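## Task

Place the red foam block inside the tote near the door so that no part of it sticks out past the tote's rim. It must stay there without the robot holding it. The robot must not tip over or be left leaning, or the task fails.

## Robot and tools

Robot: TidyBot++, a wheeled base 0.54 m long, 0.50 m wide and 0.38 m tall on four powered casters. It carries one seven-joint arm with a two-finger gripper. The shoulder sits 0.12 m ahead of the base centre at 0.68 m height. Cameras: base_camera and wrist_camera, which looks along the hand. Loose objects may occasionally get nudged by something.

Frames. Base frame: origin on the floor below the base centre, x ahead, y to the left, z upward. hand_pose is reported in this frame and marks the point halfway between the finger pads; its z axis runs out along the fingers and the fingers close along its y axis. The odometry frame is the base frame as it was when the scene began. base_odometry heading is positive to the left, range -3.142 to 3.142, and it counts wheel rotation, so slip shows up as motion; drift of a few cm and degrees builds up. base_tilt is in degrees, with forward and right positive. Readings carry roughly 1 degree of fixed bias plus noise.

execute_actions: argument "actions" is a list holding one action or nothing (nothing just reports state and images). "cameras" picks images: base_camera, wrist_camera or all; omitted or null means all, [] means none. One action may contain:
- "base": exactly one relative move from the current position: {"translate_m": d} forward positive, -2 to 2 m; {"strafe_m": d} left positive, -2 to 2 m; {"rotate_rad": d} counter-clockwise from above positive, -6.3 to 6.3 rad. A move that would need over 8.667 s at its top speed is rejected. Base moves count from the last reported position.
- "joints": absolute targets by name, radians: joint_1_rad (any angle, vertical axis of the whole arm; positive turns clockwise from above, opposite to heading), joint_2_rad shoulder -2.249 to 2.249, joint_3_rad (any angle, roll of upper arm), joint_4_rad elbow -2.579 to 2.579, joint_5_rad (any angle, roll of forearm), joint_6_rad wrist -2.099 to 2.099, joint_7_rad (any angle, roll of hand; with hand down, positive is counter-clockwise from above and 1.57 puts fingers opening left/right). gripper_pos is 0 (open) to 1 (closed); finger gap is about 85 x (1 - gripper_pos) mm. Done tolerances: ±0.039 for joints 1-4, ±0.056 for joints 5-7, ±0.03 gripper. Unlimited joints take the short way; to go further, send steps below half a turn. Omitted joints may still chase old targets.
- "speeds": optional lower top speeds for this action: translate_m and strafe_m 0.05 to 0.5 m/s, rotate_rad 0.1 to 1.57 rad/s; the maximum is the default.
Example: {"base": {"rotate_rad": 0.3}, "joints": {"joint_1_rad": 0.0}}. Unknown keys or out-of-range numbers cause rejection with no motion. An action ends after at most 15 s. If a result reports a stop, any further execute_actions, wait or finished_scene calls in that same reply are skipped.

Arm geometry: upper arm 0.42 m, forearm 0.31 m, hand 0.31 m to the hand point. With joint_1_rad = 0, joint_3_rad = 3.14, joint_5_rad = 0 (near the start pose) the arm moves in the vertical x-z plane. Tilt from vertical, forward positive: upper arm = joint_2_rad, forearm = joint_2_rad - joint_4_rad, hand = joint_2_rad - joint_4_rad - joint_6_rad. Hand point ahead of shoulder = sum of length x sin(tilt); above shoulder = sum of length x cos(tilt). It starts folded, hand down, reaching up to 0.08 m beyond the base front with the elbow as high as 1.15 m. A downward hand reaches at most about 0.94 m height, and only near the base. Closed fingertips protrude about 20 mm past the hand point.

Reading results. base_status and joint_status: "done", "off_target" (resting away from target, may still push), "contact_stop" or "time_out" (target dropped, holds in place), "not_followed" with "joint command not followed" and "cause:" when a self-collision check withheld arm targets (the gripper part still runs; withheld targets may be retried later). A blocked base pushes until timing out and may still claim "done" though short. Gripper sent to 1: "done" means empty, "off_target" means it holds something at the shown reading. on_its_own lists motion you did not command. motor_effort gives percent of maximum, with peak in brackets, biased and noisy. "ARM HIT" means a hard hit on the base or arm. Motor temperatures list each arm joint in joint_positions order; MOTOR HOT appears from 60 °C, and at 75 °C an OVER-TEMPERATURE FAULT lets the arm sink and joints report "limit_stop_at_motor_heat"; resend the target afterward. Holding loads, even while you deliberate, heats motors.

Accuracy: friction may leave the hand 1-2 cm off while showing done; correct by sending last command + (wanted - read) per joint, not by repeating the same target. Carried objects make the arm sag; never command a loaded joint to its current reading. Trust camera images over hand_pose.

wait: "seconds" 0 to 10; commands nothing, returns state and images. zoom_image: "camera" (base_camera or wrist_camera) and "region" [x0, y0, x1, y1] pixels from the top-left of its latest image, max 504 by 504. finished_scene: "scene" is the current scene number; it is final and reports success.

Avoid: driving while the arm is caught on something above about 0.8 m (tipping), sideways shoves on a raised hand, driving the arm into objects (torque faults: joints 1-4 limit 104.5 N m, warning 56.7; joints 5-7 limit 51.3, warning 29.4; a fault freezes the arm 10 s and skips the call's rest), dropping, slamming or hard pushing things. Lean is fixed by retracting the arm or backing off. Keep actions short in robot time.

Each tool is called after ">>>" as name([rows], argument=value, ...), one row to a line, values as JSON.

## Session

>>> execute_actions(actions=[])

Scene clock: 0.00 s.
Motor temperatures (°C, as the motors report them): [30 31 29 30 38 37 44]
base_odometry: x=+0.000 y=+0.000 heading=+0.000 (m, m, rad; odometry frame)
base_tilt: forward=+0.2 right=-0.5 (deg)
base_status: not commanded
joint_positions: joint_1_rad=-0.017 joint_2_rad=-0.352 joint_3_rad=+3.191 joint_4_rad=-2.507 joint_5_rad=-0.002 joint_6_rad=-0.877 joint_7_rad=+1.549 gripper_pos=+0.000
joint_status: not commanded
motor_effort: joint_1_rad=-1 joint_2_rad=+0 joint_3_rad=-1 joint_4_rad=+10 joint_5_rad=+0 joint_6_rad=-1 joint_7_rad=-1 (%)
hand_pose: x=+0.2706 y=-0.0012 z=+0.5941 quat_wxyz=(-0.009, +0.998, -0.027, +0.054) (m; base frame)
pictures: base_camera, wrist_camera
Images, in order (width x height): base_camera 644x364, wrist_camera 644x476.

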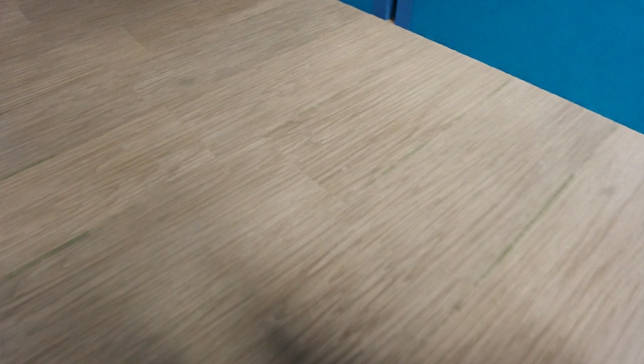

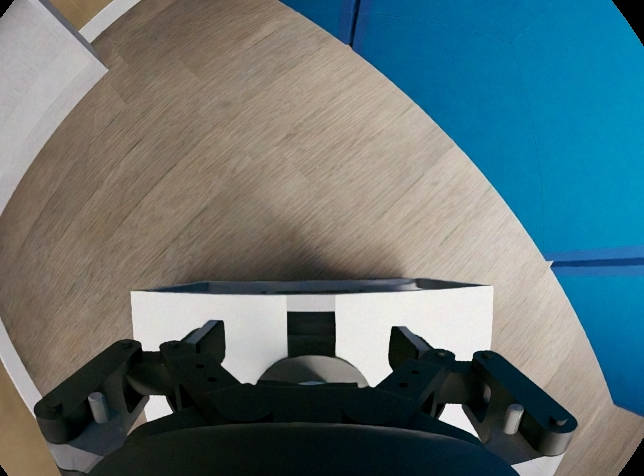

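>>> execute_actions([
  {"joints": {"joint_2_rad": -0.8, "joint_4_rad": -1.2, "joint_6_rad": -1.6, "joint_1_rad": -0.6}},
], cameras=["wrist_camera"])

Scene clock: 4.67 s.
Motor temperatures (°C, as the motors report them): [30 31 29 31 38 37 44]
base_odometry: x=+0.000 y=+0.000 heading=+0.000 (m, m, rad; odometry frame)
base_tilt: forward=+0.2 right=-0.5 (deg)
base_status: not commanded
joint_positions: joint_1_rad=-0.572 joint_2_rad=-0.794 joint_3_rad=+3.191 joint_4_rad=-1.205 joint_5_rad=-0.002 joint_6_rad=-1.561 joint_7_rad=+1.549 gripper_pos=+0.000
joint_status: all done
motor_effort: joint_1_rad=+0(0) joint_2_rad=+14(15) joint_3_rad=-1(1) joint_4_rad=+9(18) joint_5_rad=-1(1) joint_6_rad=+9(9) joint_7_rad=+0(0) (%)
hand_pose: x=+0.2231 y=+0.0455 z=+1.1435 quat_wxyz=(-0.167, +0.809, +0.204, +0.526) (m; base frame)
pictures: wrist_camera
Images, in order (width x height): wrist_camera 644x476.

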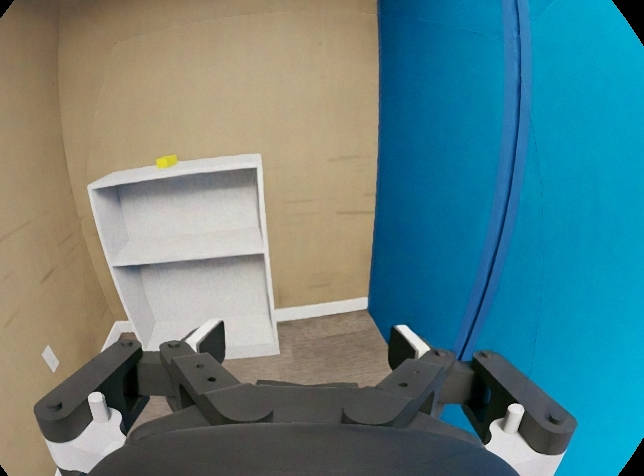

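>>> execute_actions([
  {"joints": {"joint_1_rad": -2.6}},
], cameras=["wrist_camera"])

Scene clock: 8.40 s.
Motor temperatures (°C, as the motors report them): [30 31 29 31 38 37 44]
base_odometry: x=+0.000 y=+0.000 heading=+0.000 (m, m, rad; odometry frame)
base_tilt: forward=+0.2 right=-0.5 (deg)
base_status: not commanded
joint_positions: joint_1_rad=-2.574 joint_2_rad=-0.794 joint_3_rad=+3.191 joint_4_rad=-1.205 joint_5_rad=-0.002 joint_6_rad=-1.561 joint_7_rad=+1.549 gripper_pos=+0.000
joint_status: all done
motor_effort: joint_1_rad=+0(0) joint_2_rad=+15(15) joint_3_rad=-1(1) joint_4_rad=+10(10) joint_5_rad=+0(1) joint_6_rad=+9(9) joint_7_rad=+0(1) (%)
hand_pose: x=+0.0341 y=+0.0756 z=+1.1435 quat_wxyz=(-0.533, +0.265, +0.791, +0.143) (m; base frame)
pictures: wrist_camera
Images, in order (width x height): wrist_camera 644x476.

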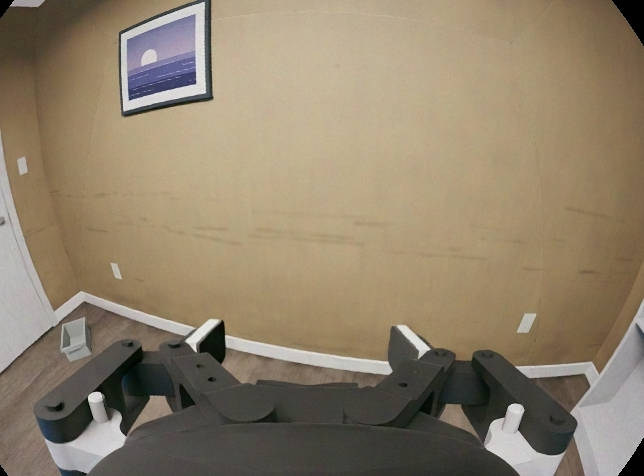

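>>> execute_actions([
  {"joints": {"joint_1_rad": -4.1}},
], cameras=["wrist_camera"])

Scene clock: 11.80 s.
Motor temperatures (°C, as the motors report them): [30 31 29 31 38 37 44]
base_odometry: x=+0.000 y=+0.000 heading=+0.000 (m, m, rad; odometry frame)
base_tilt: forward=+0.2 right=-0.5 (deg)
base_status: not commanded
joint_positions: joint_1_rad=-4.074 joint_2_rad=-0.794 joint_3_rad=+3.191 joint_4_rad=-1.205 joint_5_rad=-0.002 joint_6_rad=-1.561 joint_7_rad=+1.549 gripper_pos=+0.000
joint_status: all done
motor_effort: joint_1_rad=+0(0) joint_2_rad=+15(16) joint_3_rad=-1(1) joint_4_rad=+10(10) joint_5_rad=+0(0) joint_6_rad=+9(9) joint_7_rad=-1(1) (%)
hand_pose: x=+0.0376 y=-0.0793 z=+1.1435 quat_wxyz=(-0.488, -0.345, +0.759, -0.259) (m; base frame)
pictures: wrist_camera
Images, in order (width x height): wrist_camera 644x476.

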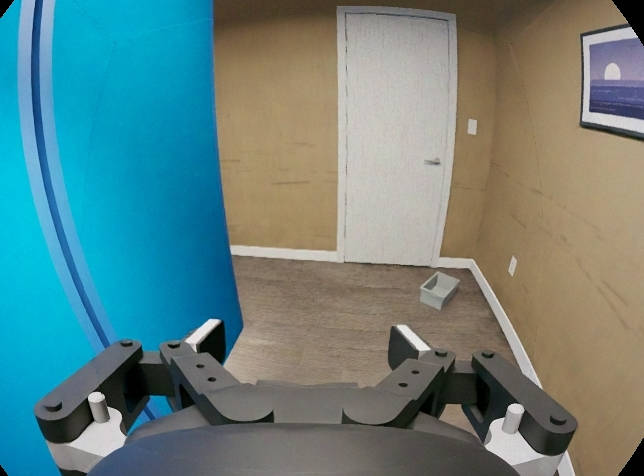

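>>> execute_actions([
  {"base": {"rotate_rad": -0.65}, "joints": {"joint_1_rad": -4.9}},
])

Scene clock: 29.40 s.
Motor temperatures (°C, as the motors report them): [30 32 29 31 38 37 44]
base_odometry: x=+0.000 y=+0.000 heading=-0.650 (m, m, rad; odometry frame)
base_tilt: forward=+0.2 right=-0.5 (deg)
base_status: done
joint_positions: joint_1_rad=-4.875 joint_2_rad=-0.794 joint_3_rad=+3.191 joint_4_rad=-1.205 joint_5_rad=-0.002 joint_6_rad=-1.561 joint_7_rad=+1.549 gripper_pos=+0.000
joint_status: all done
motor_effort: joint_1_rad=+0(3) joint_2_rad=+14(16) joint_3_rad=-1(0) joint_4_rad=+10(10) joint_5_rad=-1(1) joint_6_rad=+9(9) joint_7_rad=-1(0) (%)
hand_pose: x=+0.1192 y=-0.1136 z=+1.1435 quat_wxyz=(-0.348, -0.614, +0.564, -0.428) (m; base frame)
pictures: base_camera, wrist_camera
Images, in order (width x height): base_camera 644x364, wrist_camera 644x476.

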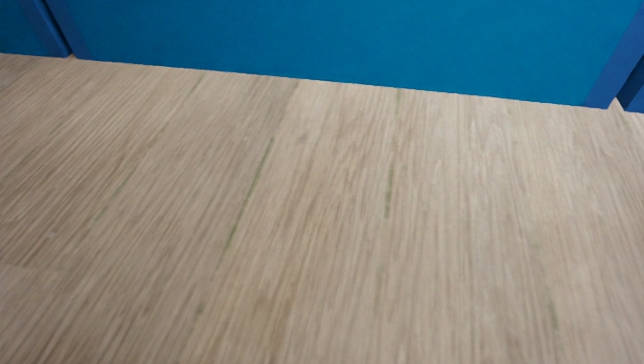

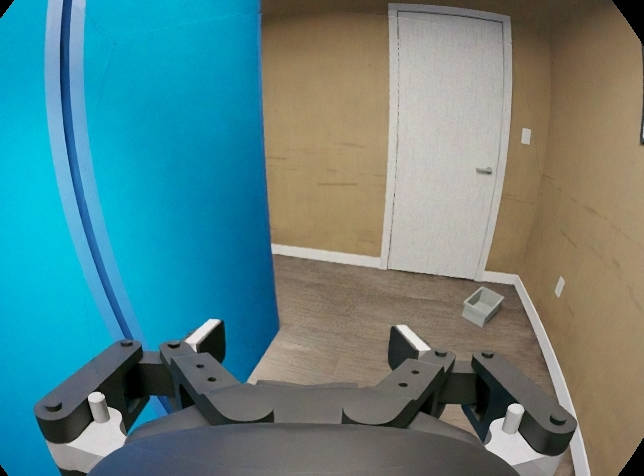

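>>> execute_actions([
  {"base": {"strafe_m": -1.7}, "joints": {"joint_1_rad": -6.4}},
])

Scene clock: 35.03 s.
Motor temperatures (°C, as the motors report them): [30 32 29 31 38 37 44]
base_odometry: x=-1.030 y=-1.353 heading=-0.650 (m, m, rad; odometry frame)
base_tilt: forward=+0.2 right=-0.4 (deg)
base_status: done
joint_positions: joint_1_rad=-6.378 joint_2_rad=-0.801 joint_3_rad=+3.191 joint_4_rad=-1.205 joint_5_rad=-0.002 joint_6_rad=-1.562 joint_7_rad=+1.549 gripper_pos=+0.000
joint_status: all done
motor_effort: joint_1_rad=+0(2) joint_2_rad=+15(19) joint_3_rad=-1(2) joint_4_rad=+10(10) joint_5_rad=-1(2) joint_6_rad=+9(9) joint_7_rad=+0(0) (%)
hand_pose: x=+0.2291 y=-0.0077 z=+1.1442 quat_wxyz=(+0.038, -0.832, -0.007, -0.553) (m; base frame)
pictures: base_camera, wrist_camera
Images, in order (width x height): base_camera 644x364, wrist_camera 644x476.

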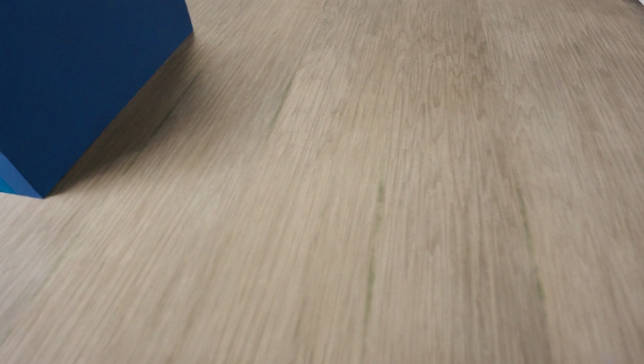

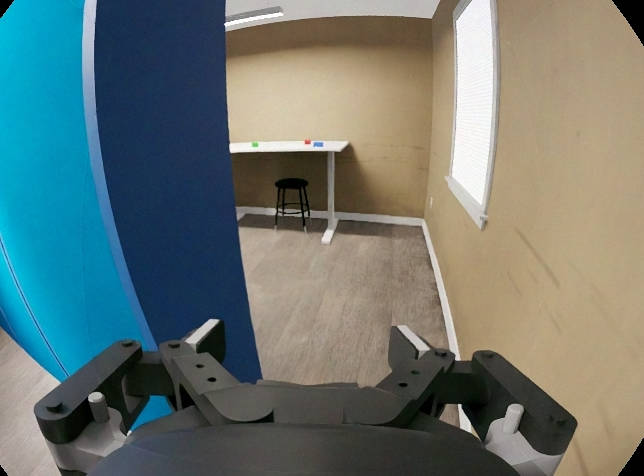

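>>> zoom_image(camera="wrist_camera", region=[220, 110, 380, 250])

Region (220, 110, 380, 250) of wrist_camera's 644x476 image, scaled by 3.150; it fills the top 441 rows of this view, and the rest is white.

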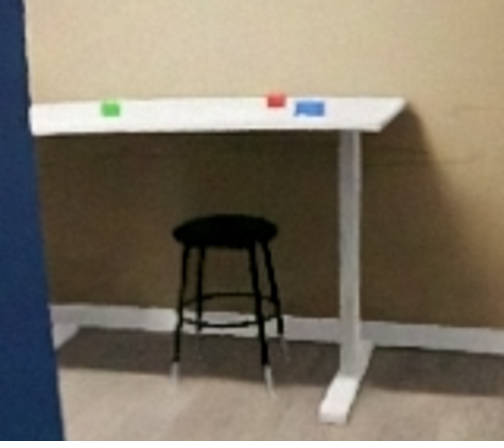

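>>> execute_actions([
  {"base": {"rotate_rad": -0.14}, "joints": {"joint_6_rad": -1.75}},
], cameras=["base_camera"])

>>> execute_actions([
  {"base": {"translate_m": 2.0}, "joints": {"joint_1_rad": -6.75, "joint_2_rad": -0.5, "joint_4_rad": -0.7, "joint_6_rad": -1.85}},
])

Scene clock: 42.60 s.
Motor temperatures (°C, as the motors report them): [30 32 29 31 38 37 44]
base_odometry: x=-1.030 y=-1.353 heading=-0.790 (m, m, rad; odometry frame)
base_tilt: forward=+0.2 right=-0.5 (deg)
base_status: done
joint_positions: joint_1_rad=-6.378 joint_2_rad=-0.801 joint_3_rad=+3.191 joint_4_rad=-1.205 joint_5_rad=-0.002 joint_6_rad=-1.729 joint_7_rad=+1.549 gripper_pos=+0.000
joint_status: all done
motor_effort: joint_1_rad=+0(0) joint_2_rad=+15(16) joint_3_rad=-1(1) joint_4_rad=+10(11) joint_5_rad=+0(1) joint_6_rad=+8(9) joint_7_rad=-1(1) (%)
hand_pose: x=+0.2051 y=-0.0076 z=+1.0981 quat_wxyz=(+0.036, -0.875, -0.009, -0.482) (m; base frame)
pictures: base_camera
Images, in order (width x height): base_camera 644x364.

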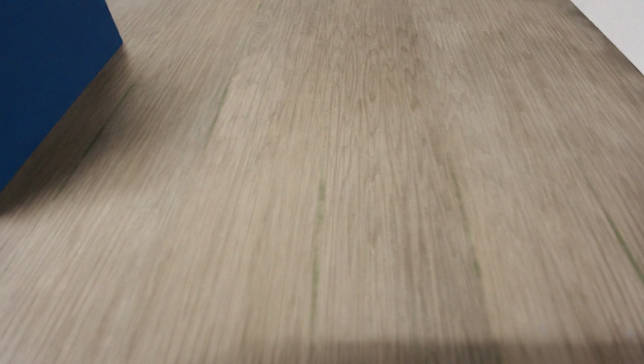

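Scene clock: 47.97 s.
Motor temperatures (°C, as the motors report them): [30 32 29 31 38 37 44]
base_odometry: x=+0.376 y=-2.776 heading=-0.791 (m, m, rad; odometry frame)
base_tilt: forward=+0.2 right=-0.5 (deg)
base_status: done
joint_positions: joint_1_rad=-6.724 joint_2_rad=-0.498 joint_3_rad=+3.191 joint_4_rad=-0.709 joint_5_rad=-0.002 joint_6_rad=-1.810 joint_7_rad=+1.549 gripper_pos=+0.000
joint_status: all done
motor_effort: joint_1_rad=+0(0) joint_2_rad=+8(20) joint_3_rad=-1(0) joint_4_rad=+7(10) joint_5_rad=+0(1) joint_6_rad=+9(8) joint_7_rad=-1(0) (%)
hand_pose: x=+0.2579 y=+0.0466 z=+1.2234 quat_wxyz=(+0.121, -0.833, -0.152, -0.517) (m; base frame)
pictures: base_camera, wrist_camera
Images, in order (width x height): base_camera 644x364, wrist_camera 644x476.

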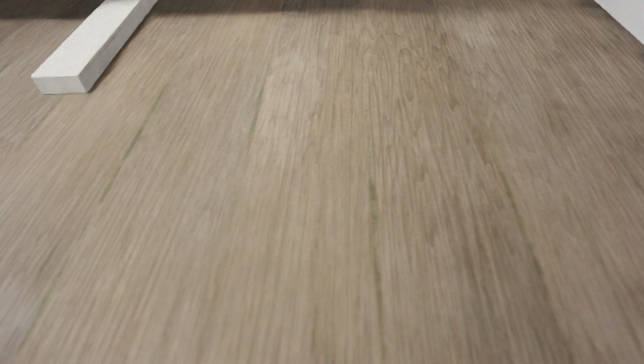

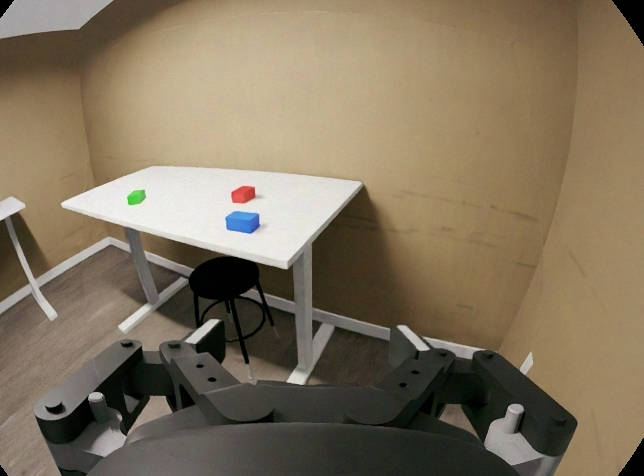

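>>> zoom_image(camera="wrist_camera", region=[180, 160, 340, 280])

Region (180, 160, 340, 280) of wrist_camera's 644x476 image, scaled by 3.150; it fills the top 378 rows of this view, and the rest is white.

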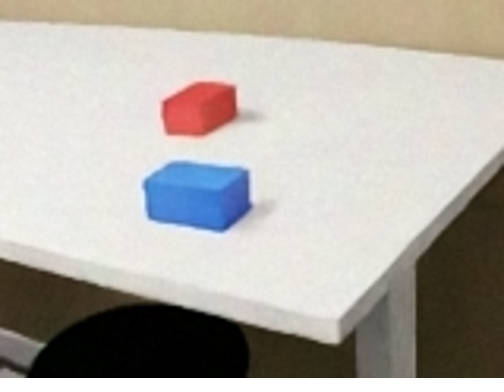

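>>> execute_actions([
  {"base": {"strafe_m": 0.77}, "joints": {"joint_1_rad": -6.26, "joint_2_rad": 0.15, "joint_3_rad": 3.12, "joint_4_rad": -0.75, "joint_6_rad": -1.32, "joint_7_rad": 1.59}},
])

Scene clock: 64.83 s.
Motor temperatures (°C, as the motors report them): [30 32 29 31 38 37 44]
base_odometry: x=+0.923 y=-2.234 heading=-0.791 (m, m, rad; odometry frame)
base_tilt: forward=+0.2 right=-0.4 (deg)
base_status: done
joint_positions: joint_1_rad=-6.283 joint_2_rad=+0.155 joint_3_rad=+3.134 joint_4_rad=-0.749 joint_5_rad=-0.002 joint_6_rad=-1.358 joint_7_rad=+1.549 gripper_pos=+0.000
joint_status: all done
motor_effort: joint_1_rad=+0(2) joint_2_rad=-22(28) joint_3_rad=-1(1) joint_4_rad=+15(17) joint_5_rad=+0(2) joint_6_rad=+7(9) joint_7_rad=-1(1) (%)
hand_pose: x=+0.6707 y=+0.0056 z=+1.0935 quat_wxyz=(+0.008, -0.905, +0.007, -0.426) (m; base frame)
pictures: base_camera, wrist_camera
Images, in order (width x height): base_camera 644x364, wrist_camera 644x476.

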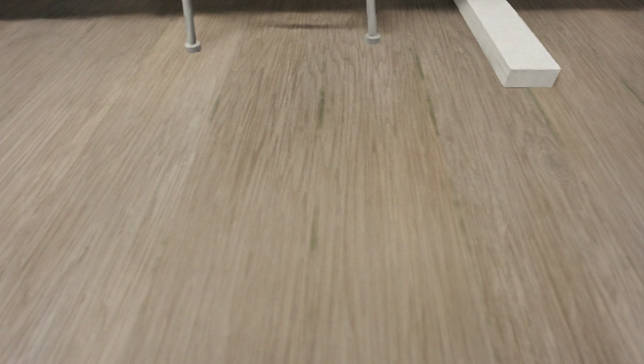

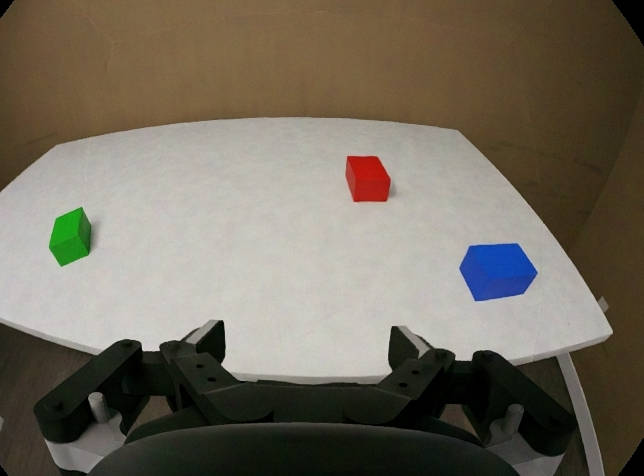

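>>> execute_actions([
  {"base": {"strafe_m": -0.1}},
], cameras=[])

>>> execute_actions([
  {"base": {"translate_m": 0.33}},
])

Scene clock: 72.53 s.
Motor temperatures (°C, as the motors report them): [30 32 29 31 38 37 44]
base_odometry: x=+0.852 y=-2.305 heading=-0.791 (m, m, rad; odometry frame)
base_tilt: forward=+0.2 right=-0.5 (deg)
base_status: done
joint_positions: joint_1_rad=-6.275 joint_2_rad=+0.155 joint_3_rad=+3.132 joint_4_rad=-0.749 joint_5_rad=-0.002 joint_6_rad=-1.357 joint_7_rad=+1.549 gripper_pos=+0.000
joint_status: not commanded
motor_effort: joint_1_rad=+0(2) joint_2_rad=-22(24) joint_3_rad=-1(1) joint_4_rad=+15(15) joint_5_rad=+1(1) joint_6_rad=+7(7) joint_7_rad=+0(0) (%)
hand_pose: x=+0.6708 y=+0.0021 z=+1.0936 quat_wxyz=(+0.007, -0.905, +0.009, -0.426) (m; base frame)
pictures: none
No camera images: the call's "cameras" was empty. Leave "cameras" out to get every camera's image.

Scene clock: 74.63 s.
Motor temperatures (°C, as the motors report them): [30 32 29 31 38 37 44]
base_odometry: x=+1.085 y=-2.539 heading=-0.790 (m, m, rad; odometry frame)
base_tilt: forward=+0.2 right=-0.5 (deg)
base_status: done
joint_positions: joint_1_rad=-6.275 joint_2_rad=+0.157 joint_3_rad=+3.132 joint_4_rad=-0.749 joint_5_rad=-0.002 joint_6_rad=-1.356 joint_7_rad=+1.549 gripper_pos=+0.000
joint_status: not commanded
motor_effort: joint_1_rad=+0(2) joint_2_rad=-22(26) joint_3_rad=-1(2) joint_4_rad=+16(16) joint_5_rad=+0(1) joint_6_rad=+7(8) joint_7_rad=+0(1) (%)
hand_pose: x=+0.6719 y=+0.0021 z=+1.0930 quat_wxyz=(+0.007, -0.905, +0.010, -0.426) (m; base frame)
pictures: base_camera, wrist_camera
Images, in order (width x height): base_camera 644x364, wrist_camera 644x476.

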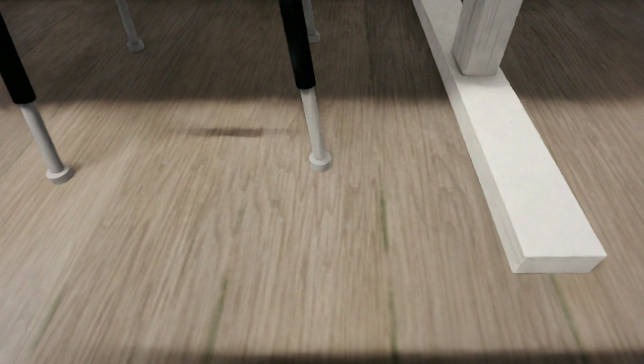

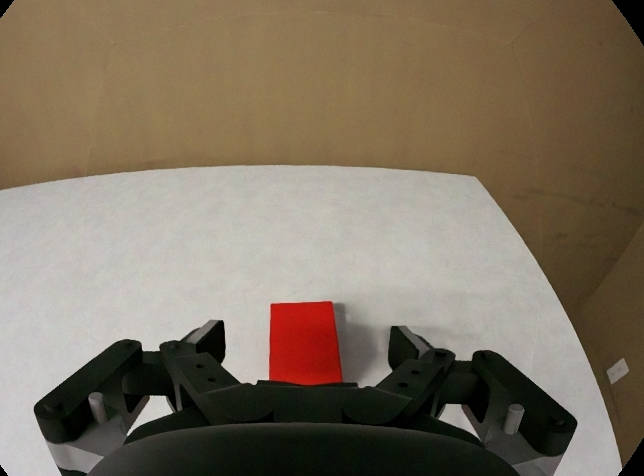

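>>> execute_actions([
  {"joints": {"joint_2_rad": 0.28}},
], cameras=["wrist_camera"])

Scene clock: 80.13 s.
Motor temperatures (°C, as the motors report them): [30 32 29 31 38 37 44]
base_odometry: x=+1.085 y=-2.539 heading=-0.790 (m, m, rad; odometry frame)
base_tilt: forward=+0.2 right=-0.5 (deg)
base_status: not commanded
joint_positions: joint_1_rad=-6.275 joint_2_rad=+0.285 joint_3_rad=+3.132 joint_4_rad=-0.751 joint_5_rad=-0.002 joint_6_rad=-1.356 joint_7_rad=+1.549 gripper_pos=+0.000
joint_status: all done
motor_effort: joint_1_rad=+0(0) joint_2_rad=-28(32) joint_3_rad=-1(1) joint_4_rad=+15(18) joint_5_rad=+0(0) joint_6_rad=+6(7) joint_7_rad=+0(0) (%)
hand_pose: x=+0.7200 y=+0.0017 z=+1.0178 quat_wxyz=(+0.006, -0.931, +0.010, -0.366) (m; base frame)
pictures: wrist_camera
Images, in order (width x height): wrist_camera 644x476.

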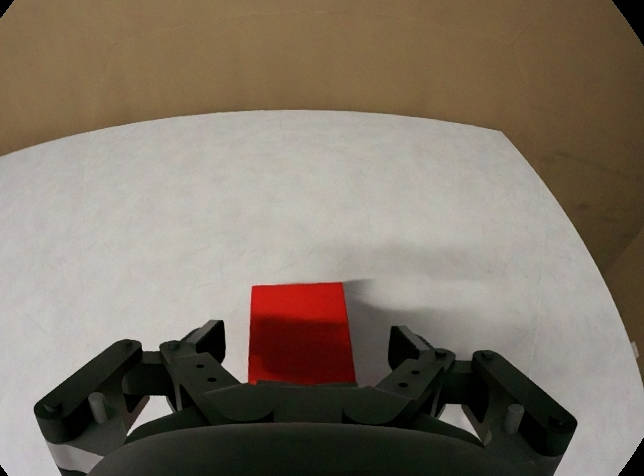

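>>> execute_actions([
  {"joints": {"joint_2_rad": 0.335}},
], cameras=["wrist_camera"])

Scene clock: 84.60 s.
Motor temperatures (°C, as the motors report them): [30 32 29 31 38 37 44]
base_odometry: x=+1.085 y=-2.539 heading=-0.790 (m, m, rad; odometry frame)
base_tilt: forward=+0.2 right=-0.5 (deg)
base_status: not commanded
joint_positions: joint_1_rad=-6.275 joint_2_rad=+0.332 joint_3_rad=+3.132 joint_4_rad=-0.751 joint_5_rad=-0.002 joint_6_rad=-1.356 joint_7_rad=+1.549 gripper_pos=+0.000
joint_status: all done
motor_effort: joint_1_rad=+0(0) joint_2_rad=-30(31) joint_3_rad=-1(1) joint_4_rad=+16(17) joint_5_rad=+0(0) joint_6_rad=+6(6) joint_7_rad=-1(0) (%)
hand_pose: x=+0.7348 y=+0.0016 z=+0.9897 quat_wxyz=(+0.006, -0.939, +0.010, -0.344) (m; base frame)
pictures: wrist_camera
Images, in order (width x height): wrist_camera 644x476.

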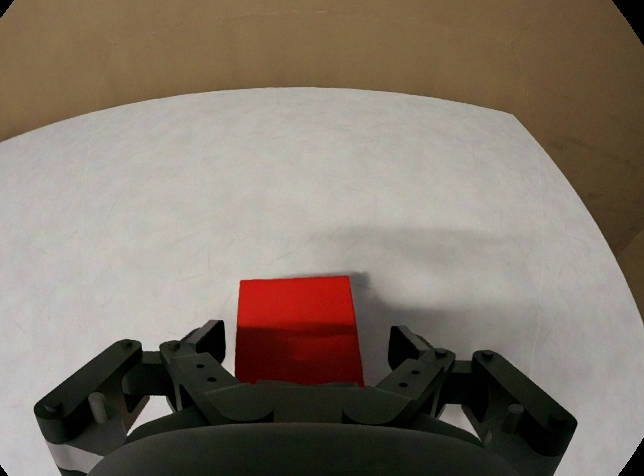

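>>> execute_actions([
  {"joints": {"joint_2_rad": 0.378}},
], cameras=["wrist_camera"])

Scene clock: 90.17 s.
Motor temperatures (°C, as the motors report them): [30 32 29 31 38 37 44]
base_odometry: x=+1.085 y=-2.539 heading=-0.790 (m, m, rad; odometry frame)
base_tilt: forward=+0.2 right=-0.5 (deg)
base_status: not commanded
joint_positions: joint_1_rad=-6.275 joint_2_rad=+0.373 joint_3_rad=+3.132 joint_4_rad=-0.751 joint_5_rad=-0.002 joint_6_rad=-1.356 joint_7_rad=+1.549 gripper_pos=+0.000
joint_status: all done
motor_effort: joint_1_rad=+0(0) joint_2_rad=-31(33) joint_3_rad=-1(1) joint_4_rad=+16(16) joint_5_rad=+0(0) joint_6_rad=+6(6) joint_7_rad=+0(1) (%)
hand_pose: x=+0.7470 y=+0.0015 z=+0.9640 quat_wxyz=(+0.006, -0.946, +0.011, -0.325) (m; base frame)
pictures: wrist_camera
Images, in order (width x height): wrist_camera 644x476.

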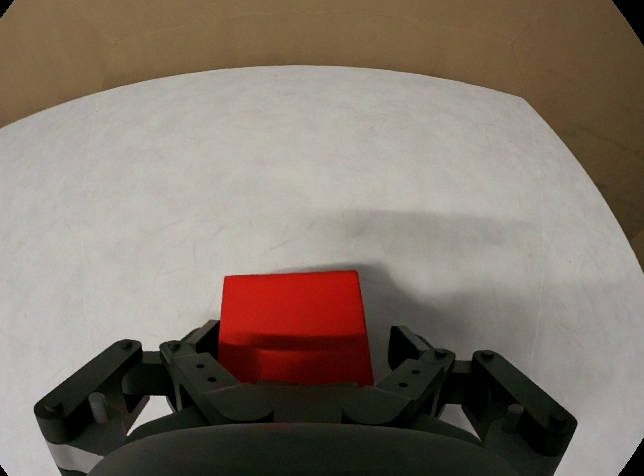

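>>> execute_actions([
  {"joints": {"gripper_pos": 1.0}},
], cameras=["wrist_camera"])

Scene clock: 92.43 s.
Motor temperatures (°C, as the motors report them): [30 32 29 31 38 37 44]
base_odometry: x=+1.085 y=-2.539 heading=-0.790 (m, m, rad; odometry frame)
base_tilt: forward=+0.2 right=-0.5 (deg)
base_status: not commanded
joint_positions: joint_1_rad=-6.275 joint_2_rad=+0.367 joint_3_rad=+3.129 joint_4_rad=-0.745 joint_5_rad=-0.002 joint_6_rad=-1.353 joint_7_rad=+1.549 gripper_pos=+0.371
joint_status: gripper_pos off_target (ended at +0.371, target +1.000)
motor_effort: joint_1_rad=+1(3) joint_2_rad=-29(31) joint_3_rad=-1(1) joint_4_rad=+15(17) joint_5_rad=+1(2) joint_6_rad=+5(6) joint_7_rad=+0(0) (%)
hand_pose: x=+0.7467 y=+0.0026 z=+0.9713 quat_wxyz=(+0.007, -0.943, +0.010, -0.332) (m; base frame)
pictures: wrist_camera
Images, in order (width x height): wrist_camera 644x476.

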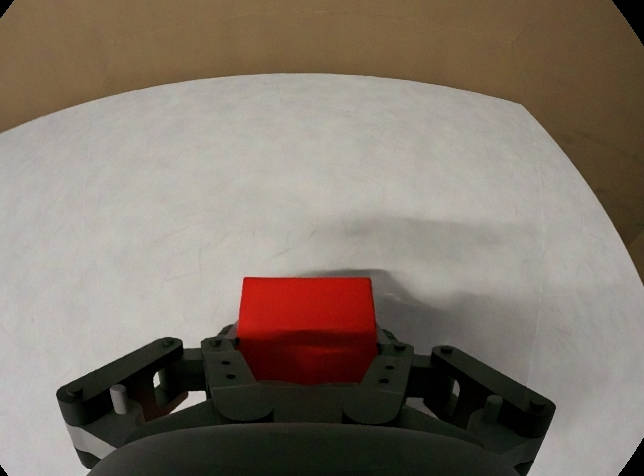

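>>> execute_actions([
  {"base": {"strafe_m": -0.72}, "joints": {"joint_2_rad": -0.5}},
])

Scene clock: 104.67 s.
Motor temperatures (°C, as the motors report them): [30 32 29 31 38 37 44]
base_odometry: x=+0.574 y=-3.046 heading=-0.789 (m, m, rad; odometry frame)
base_tilt: forward=+0.2 right=-0.4 (deg)
base_status: done
joint_positions: joint_1_rad=-6.275 joint_2_rad=-0.502 joint_3_rad=+3.129 joint_4_rad=-0.749 joint_5_rad=-0.002 joint_6_rad=-1.353 joint_7_rad=+1.549 gripper_pos=+0.371
joint_status: all done
motor_effort: joint_1_rad=+0(4) joint_2_rad=+8(35) joint_3_rad=+0(1) joint_4_rad=+8(18) joint_5_rad=+0(1) joint_6_rad=+10(10) joint_7_rad=-1(1) (%)
hand_pose: x=+0.3046 y=+0.0066 z=+1.3463 quat_wxyz=(+0.007, -0.717, +0.004, -0.697) (m; base frame)
pictures: base_camera, wrist_camera
Images, in order (width x height): base_camera 644x364, wrist_camera 644x476.

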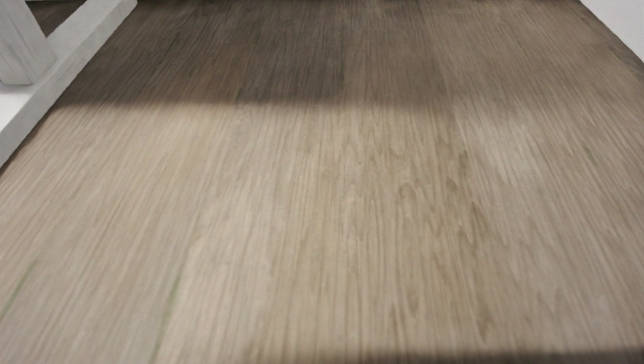

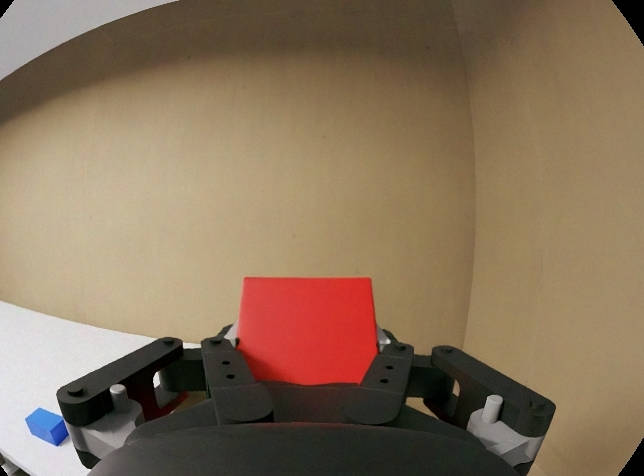

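>>> execute_actions([
  {"base": {"rotate_rad": 3.12}, "joints": {"joint_6_rad": -2.05}},
])

Scene clock: 110.33 s.
Motor temperatures (°C, as the motors report them): [30 32 29 31 38 37 44]
base_odometry: x=+0.573 y=-3.046 heading=+2.330 (m, m, rad; odometry frame)
base_tilt: forward=+0.2 right=-0.5 (deg)
base_status: done
joint_positions: joint_1_rad=-6.275 joint_2_rad=-0.502 joint_3_rad=+3.129 joint_4_rad=-0.749 joint_5_rad=-0.002 joint_6_rad=-2.038 joint_7_rad=+1.549 gripper_pos=+0.371
joint_status: all done
motor_effort: joint_1_rad=+0(0) joint_2_rad=+10(11) joint_3_rad=+0(0) joint_4_rad=+8(9) joint_5_rad=+0(0) joint_6_rad=+7(10) joint_7_rad=+0(0) (%)
hand_pose: x=+0.2287 y=+0.0051 z=+1.1514 quat_wxyz=(+0.003, -0.910, +0.007, -0.415) (m; base frame)
pictures: base_camera, wrist_camera
Images, in order (width x height): base_camera 644x364, wrist_camera 644x476.

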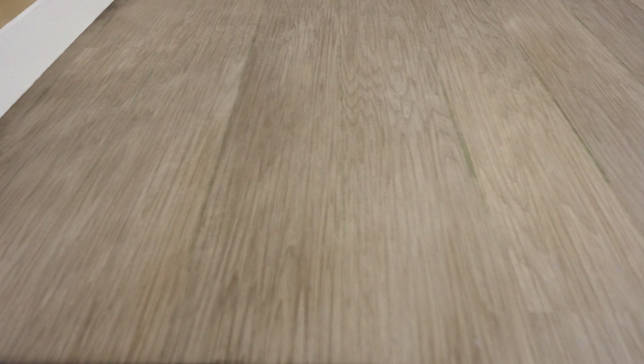

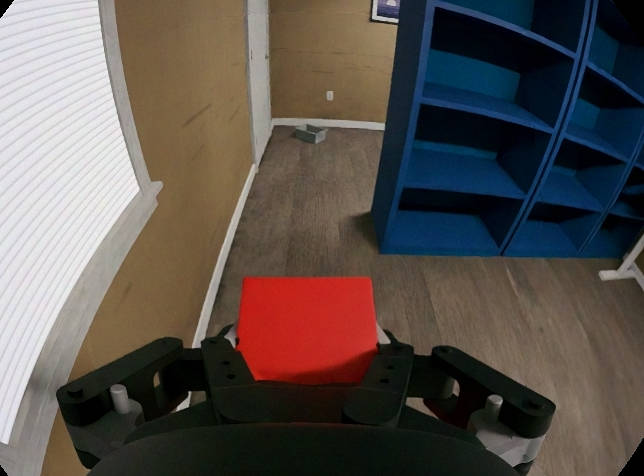

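>>> execute_actions([
  {"base": {"translate_m": 2.0}, "joints": {"joint_2_rad": 0.6, "joint_4_rad": -1.4, "joint_6_rad": -0.72}},
])

Scene clock: 118.10 s.
Motor temperatures (°C, as the motors report them): [30 32 29 31 38 37 44]
base_odometry: x=-0.806 y=-1.598 heading=+2.331 (m, m, rad; odometry frame)
base_tilt: forward=+0.2 right=-0.5 (deg)
base_status: done
joint_positions: joint_1_rad=-6.275 joint_2_rad=+0.599 joint_3_rad=+3.129 joint_4_rad=-1.393 joint_5_rad=-0.002 joint_6_rad=-0.755 joint_7_rad=+1.549 gripper_pos=+0.371
joint_status: all done
motor_effort: joint_1_rad=+0(0) joint_2_rad=-37(40) joint_3_rad=-2(0) joint_4_rad=+15(18) joint_5_rad=+0(1) joint_6_rad=+4(9) joint_7_rad=+0(0) (%)
hand_pose: x=+0.7626 y=+0.0038 z=+0.6137 quat_wxyz=(+0.007, -0.981, +0.011, -0.196) (m; base frame)
pictures: base_camera, wrist_camera
Images, in order (width x height): base_camera 644x364, wrist_camera 644x476.

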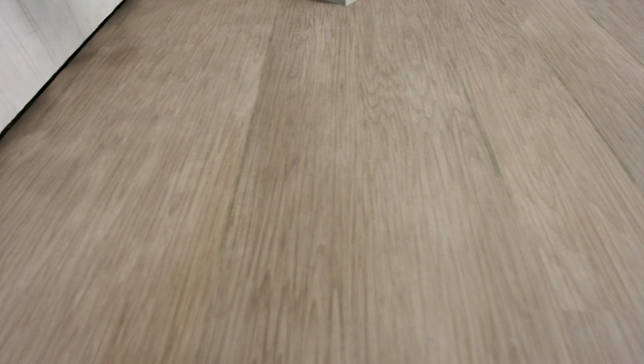

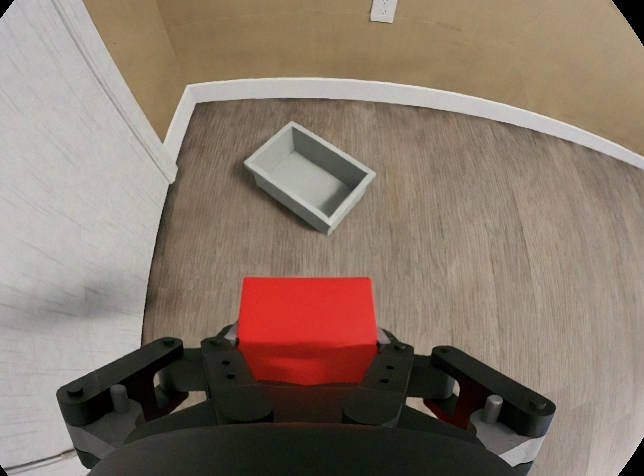

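>>> zoom_image(camera="wrist_camera", region=[230, 100, 390, 250])

Region (230, 100, 390, 250) of wrist_camera's 644x476 image, scaled by 3.150; it fills the top 472 rows of this view, and the rest is white.

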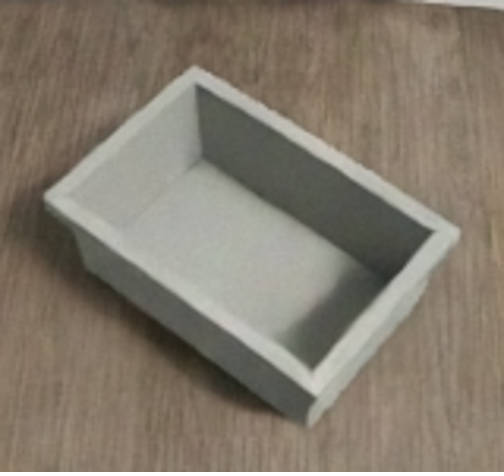

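>>> execute_actions([
  {"base": {"translate_m": 0.57}, "joints": {"joint_2_rad": 1.27, "joint_4_rad": -1.36, "joint_6_rad": -0.465, "joint_7_rad": 0.8}},
])

Scene clock: 138.87 s.
Motor temperatures (°C, as the motors report them): [30 33 29 31 38 37 44]
base_odometry: x=-1.199 y=-1.185 heading=+2.332 (m, m, rad; odometry frame)
base_tilt: forward=+0.2 right=-0.4 (deg)
base_status: done
joint_positions: joint_1_rad=-6.275 joint_2_rad=+1.266 joint_3_rad=+3.129 joint_4_rad=-1.364 joint_5_rad=-0.002 joint_6_rad=-0.500 joint_7_rad=+0.839 gripper_pos=+0.371
joint_status: all done
motor_effort: joint_1_rad=+0(2) joint_2_rad=-43(48) joint_3_rad=-2(2) joint_4_rad=+7(15) joint_5_rad=-1(1) joint_6_rad=+0(4) joint_7_rad=+0(0) (%)
hand_pose: x=+0.6776 y=+0.0048 z=+0.2229 quat_wxyz=(+0.008, -0.933, +0.361, -0.003) (m; base frame)
pictures: base_camera, wrist_camera
Images, in order (width x height): base_camera 644x364, wrist_camera 644x476.

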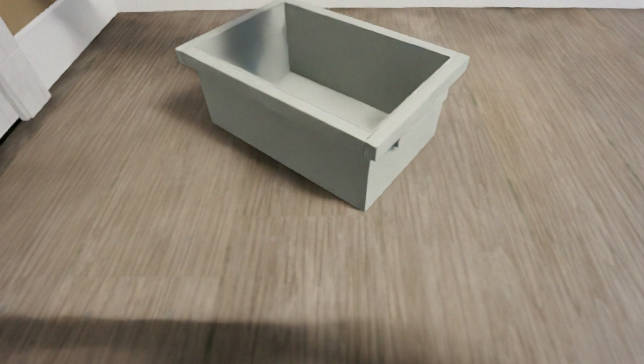

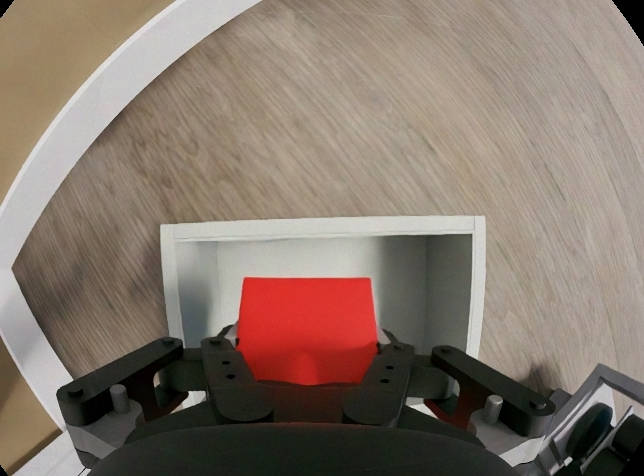

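>>> execute_actions([
  {"base": {"translate_m": -0.045}, "joints": {"joint_2_rad": 1.63, "joint_4_rad": -1.0}},
])

Scene clock: 145.60 s.
Motor temperatures (°C, as the motors report them): [30 33 29 31 38 37 44]
base_odometry: x=-1.168 y=-1.217 heading=+2.332 (m, m, rad; odometry frame)
base_tilt: forward=+0.2 right=-0.5 (deg)
base_status: done
joint_positions: joint_1_rad=-6.275 joint_2_rad=+1.633 joint_3_rad=+3.129 joint_4_rad=-1.011 joint_5_rad=-0.002 joint_6_rad=-0.500 joint_7_rad=+0.839 gripper_pos=+0.371
joint_status: all done
motor_effort: joint_1_rad=+0(2) joint_2_rad=-44(47) joint_3_rad=-2(3) joint_4_rad=+7(8) joint_5_rad=-1(0) joint_6_rad=+0(0) joint_7_rad=-1(1) (%)
hand_pose: x=+0.6886 y=+0.0044 z=+0.0685 quat_wxyz=(+0.006, -0.932, +0.363, +0.003) (m; base frame)
pictures: base_camera, wrist_camera
Images, in order (width x height): base_camera 644x364, wrist_camera 644x476.

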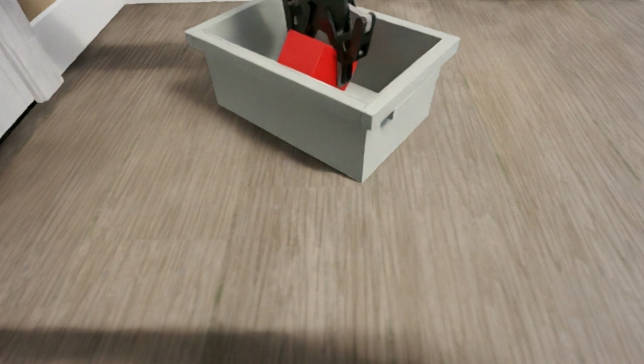

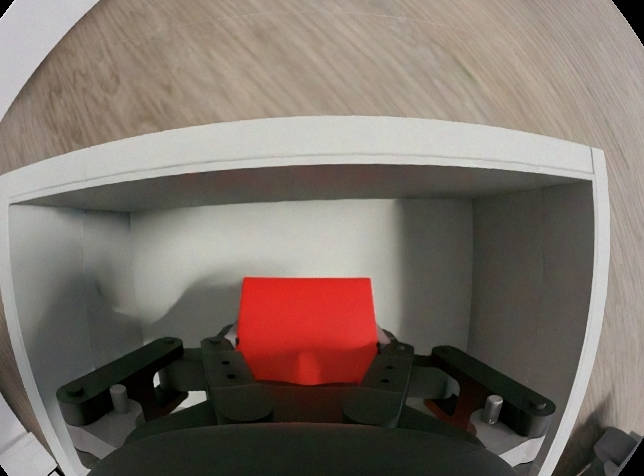

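>>> execute_actions([
  {"joints": {"joint_2_rad": 1.715, "joint_4_rad": -0.912}},
])

Scene clock: 148.70 s.
Motor temperatures (°C, as the motors report them): [30 33 29 31 38 37 44]
base_odometry: x=-1.168 y=-1.217 heading=+2.332 (m, m, rad; odometry frame)
base_tilt: forward=+0.2 right=-0.5 (deg)
base_status: not commanded
joint_positions: joint_1_rad=-6.275 joint_2_rad=+1.712 joint_3_rad=+3.129 joint_4_rad=-0.918 joint_5_rad=-0.002 joint_6_rad=-0.500 joint_7_rad=+0.839 gripper_pos=+0.371
joint_status: all done
motor_effort: joint_1_rad=+0(0) joint_2_rad=-45(46) joint_3_rad=-2(2) joint_4_rad=+7(8) joint_5_rad=+0(1) joint_6_rad=+0(0) joint_7_rad=-1(0) (%)
hand_pose: x=+0.6934 y=+0.0041 z=+0.0376 quat_wxyz=(+0.009, -0.932, +0.363, -0.003) (m; base frame)
pictures: base_camera, wrist_camera
Images, in order (width x height): base_camera 644x364, wrist_camera 644x476.

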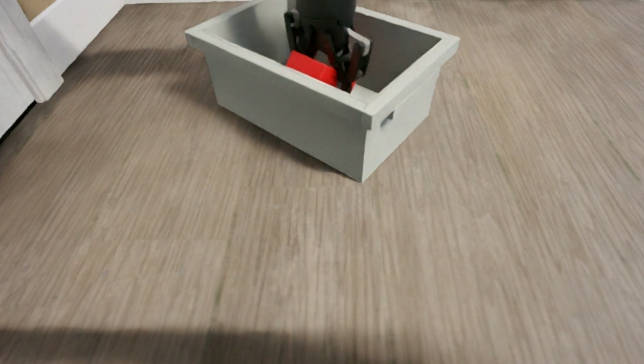

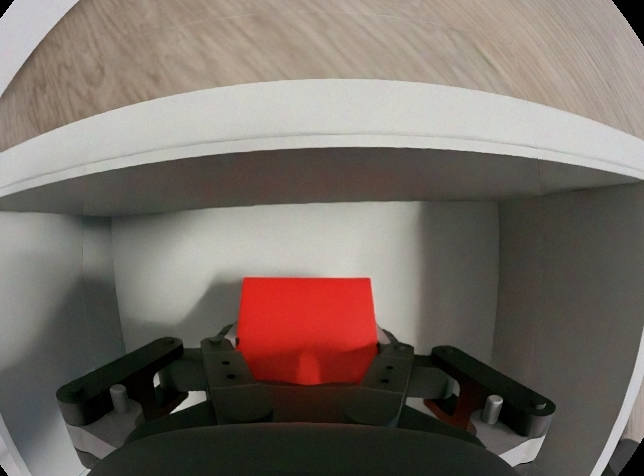

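>>> execute_actions([
  {"joints": {"joint_2_rad": 1.745, "joint_4_rad": -0.895}},
], cameras=["wrist_camera"])

>>> execute_actions([
  {"joints": {"gripper_pos": 0.1}},
])

Scene clock: 150.97 s.
Motor temperatures (°C, as the motors report them): [30 33 29 31 38 37 44]
base_odometry: x=-1.168 y=-1.217 heading=+2.332 (m, m, rad; odometry frame)
base_tilt: forward=+0.2 right=-0.4 (deg)
base_status: not commanded
joint_positions: joint_1_rad=-6.275 joint_2_rad=+1.724 joint_3_rad=+3.129 joint_4_rad=-0.900 joint_5_rad=-0.002 joint_6_rad=-0.500 joint_7_rad=+0.839 gripper_pos=+0.371
joint_status: all done
motor_effort: joint_1_rad=-1(1) joint_2_rad=-41(44) joint_3_rad=-2(2) joint_4_rad=+7(10) joint_5_rad=+0(0) joint_6_rad=+2(6) joint_7_rad=-1(0) (%)
hand_pose: x=+0.6958 y=+0.0040 z=+0.0332 quat_wxyz=(+0.009, -0.932, +0.363, -0.006) (m; base frame)
pictures: wrist_camera
Images, in order (width x height): wrist_camera 644x476.

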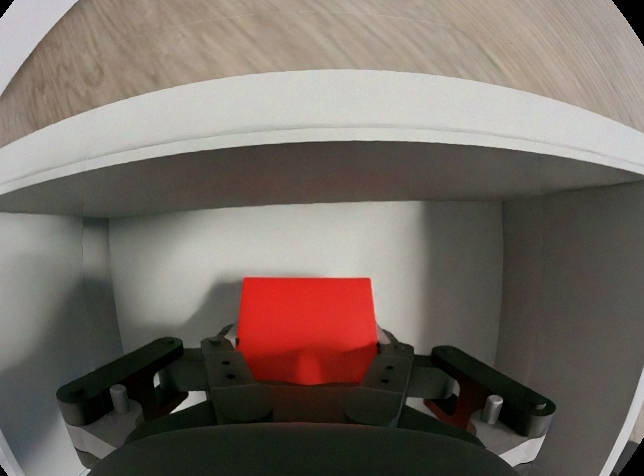

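Scene clock: 152.07 s.
Motor temperatures (°C, as the motors report them): [30 33 29 31 38 37 44]
base_odometry: x=-1.168 y=-1.217 heading=+2.332 (m, m, rad; odometry frame)
base_tilt: forward=+0.2 right=-0.5 (deg)
base_status: not commanded
joint_positions: joint_1_rad=-6.275 joint_2_rad=+1.736 joint_3_rad=+3.129 joint_4_rad=-0.900 joint_5_rad=-0.002 joint_6_rad=-0.500 joint_7_rad=+0.839 gripper_pos=+0.100
joint_status: all done
motor_effort: joint_1_rad=+0(0) joint_2_rad=-44(44) joint_3_rad=-2(2) joint_4_rad=+7(8) joint_5_rad=+0(0) joint_6_rad=+0(2) joint_7_rad=+0(1) (%)
hand_pose: x=+0.6883 y=+0.0040 z=+0.0265 quat_wxyz=(+0.007, -0.932, +0.363, +0.000) (m; base frame)
pictures: base_camera, wrist_camera
Images, in order (width x height): base_camera 644x364, wrist_camera 644x476.

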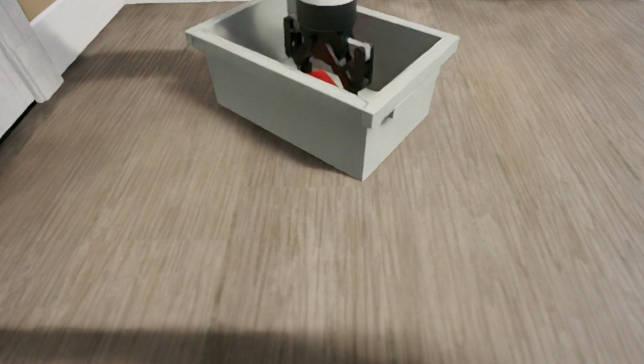

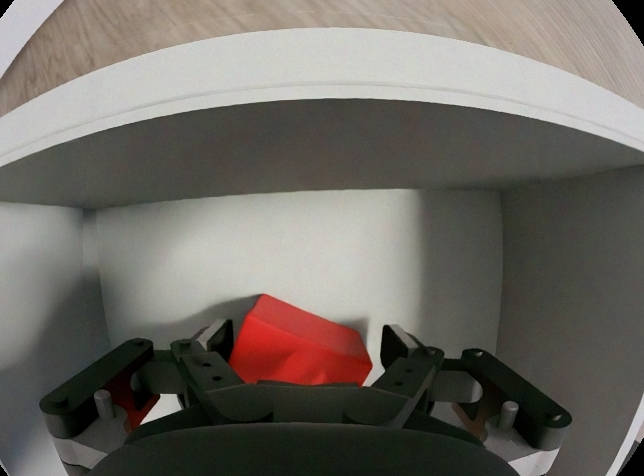

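>>> execute_actions([
  {"joints": {"joint_2_rad": 1.3, "joint_4_rad": -1.34, "gripper_pos": 0.0}},
])

Scene clock: 154.43 s.
Motor temperatures (°C, as the motors report them): [30 33 29 31 38 37 44]
base_odometry: x=-1.168 y=-1.217 heading=+2.332 (m, m, rad; odometry frame)
base_tilt: forward=+0.2 right=-0.5 (deg)
base_status: not commanded
joint_positions: joint_1_rad=-6.275 joint_2_rad=+1.301 joint_3_rad=+3.129 joint_4_rad=-1.330 joint_5_rad=-0.002 joint_6_rad=-0.500 joint_7_rad=+0.839 gripper_pos=+0.000
joint_status: all done
motor_effort: joint_1_rad=+0(0) joint_2_rad=-43(47) joint_3_rad=-2(2) joint_4_rad=+7(7) joint_5_rad=+0(0) joint_6_rad=+0(0) joint_7_rad=+0(1) (%)
hand_pose: x=+0.6813 y=+0.0048 z=+0.2084 quat_wxyz=(+0.008, -0.933, +0.361, -0.002) (m; base frame)
pictures: base_camera, wrist_camera
Images, in order (width x height): base_camera 644x364, wrist_camera 644x476.

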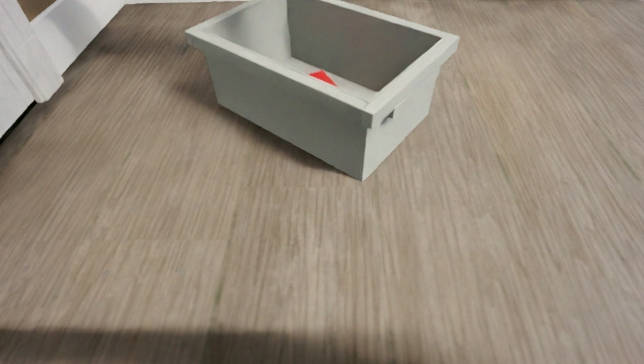

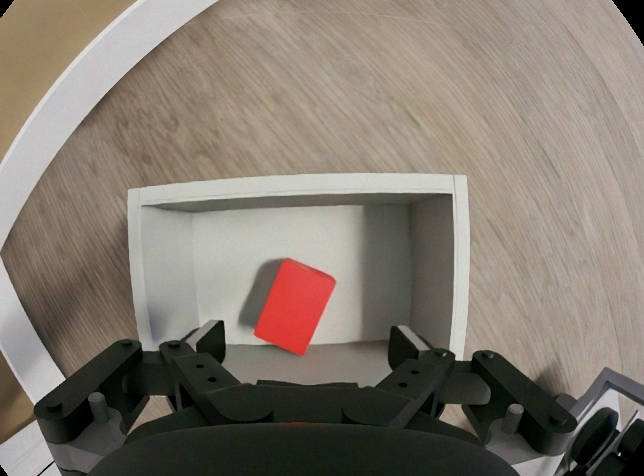

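The red block is lying flat inside the tote, clear of the edges.

>>> finished_scene(scene=1)

The scene is finished: the task was done.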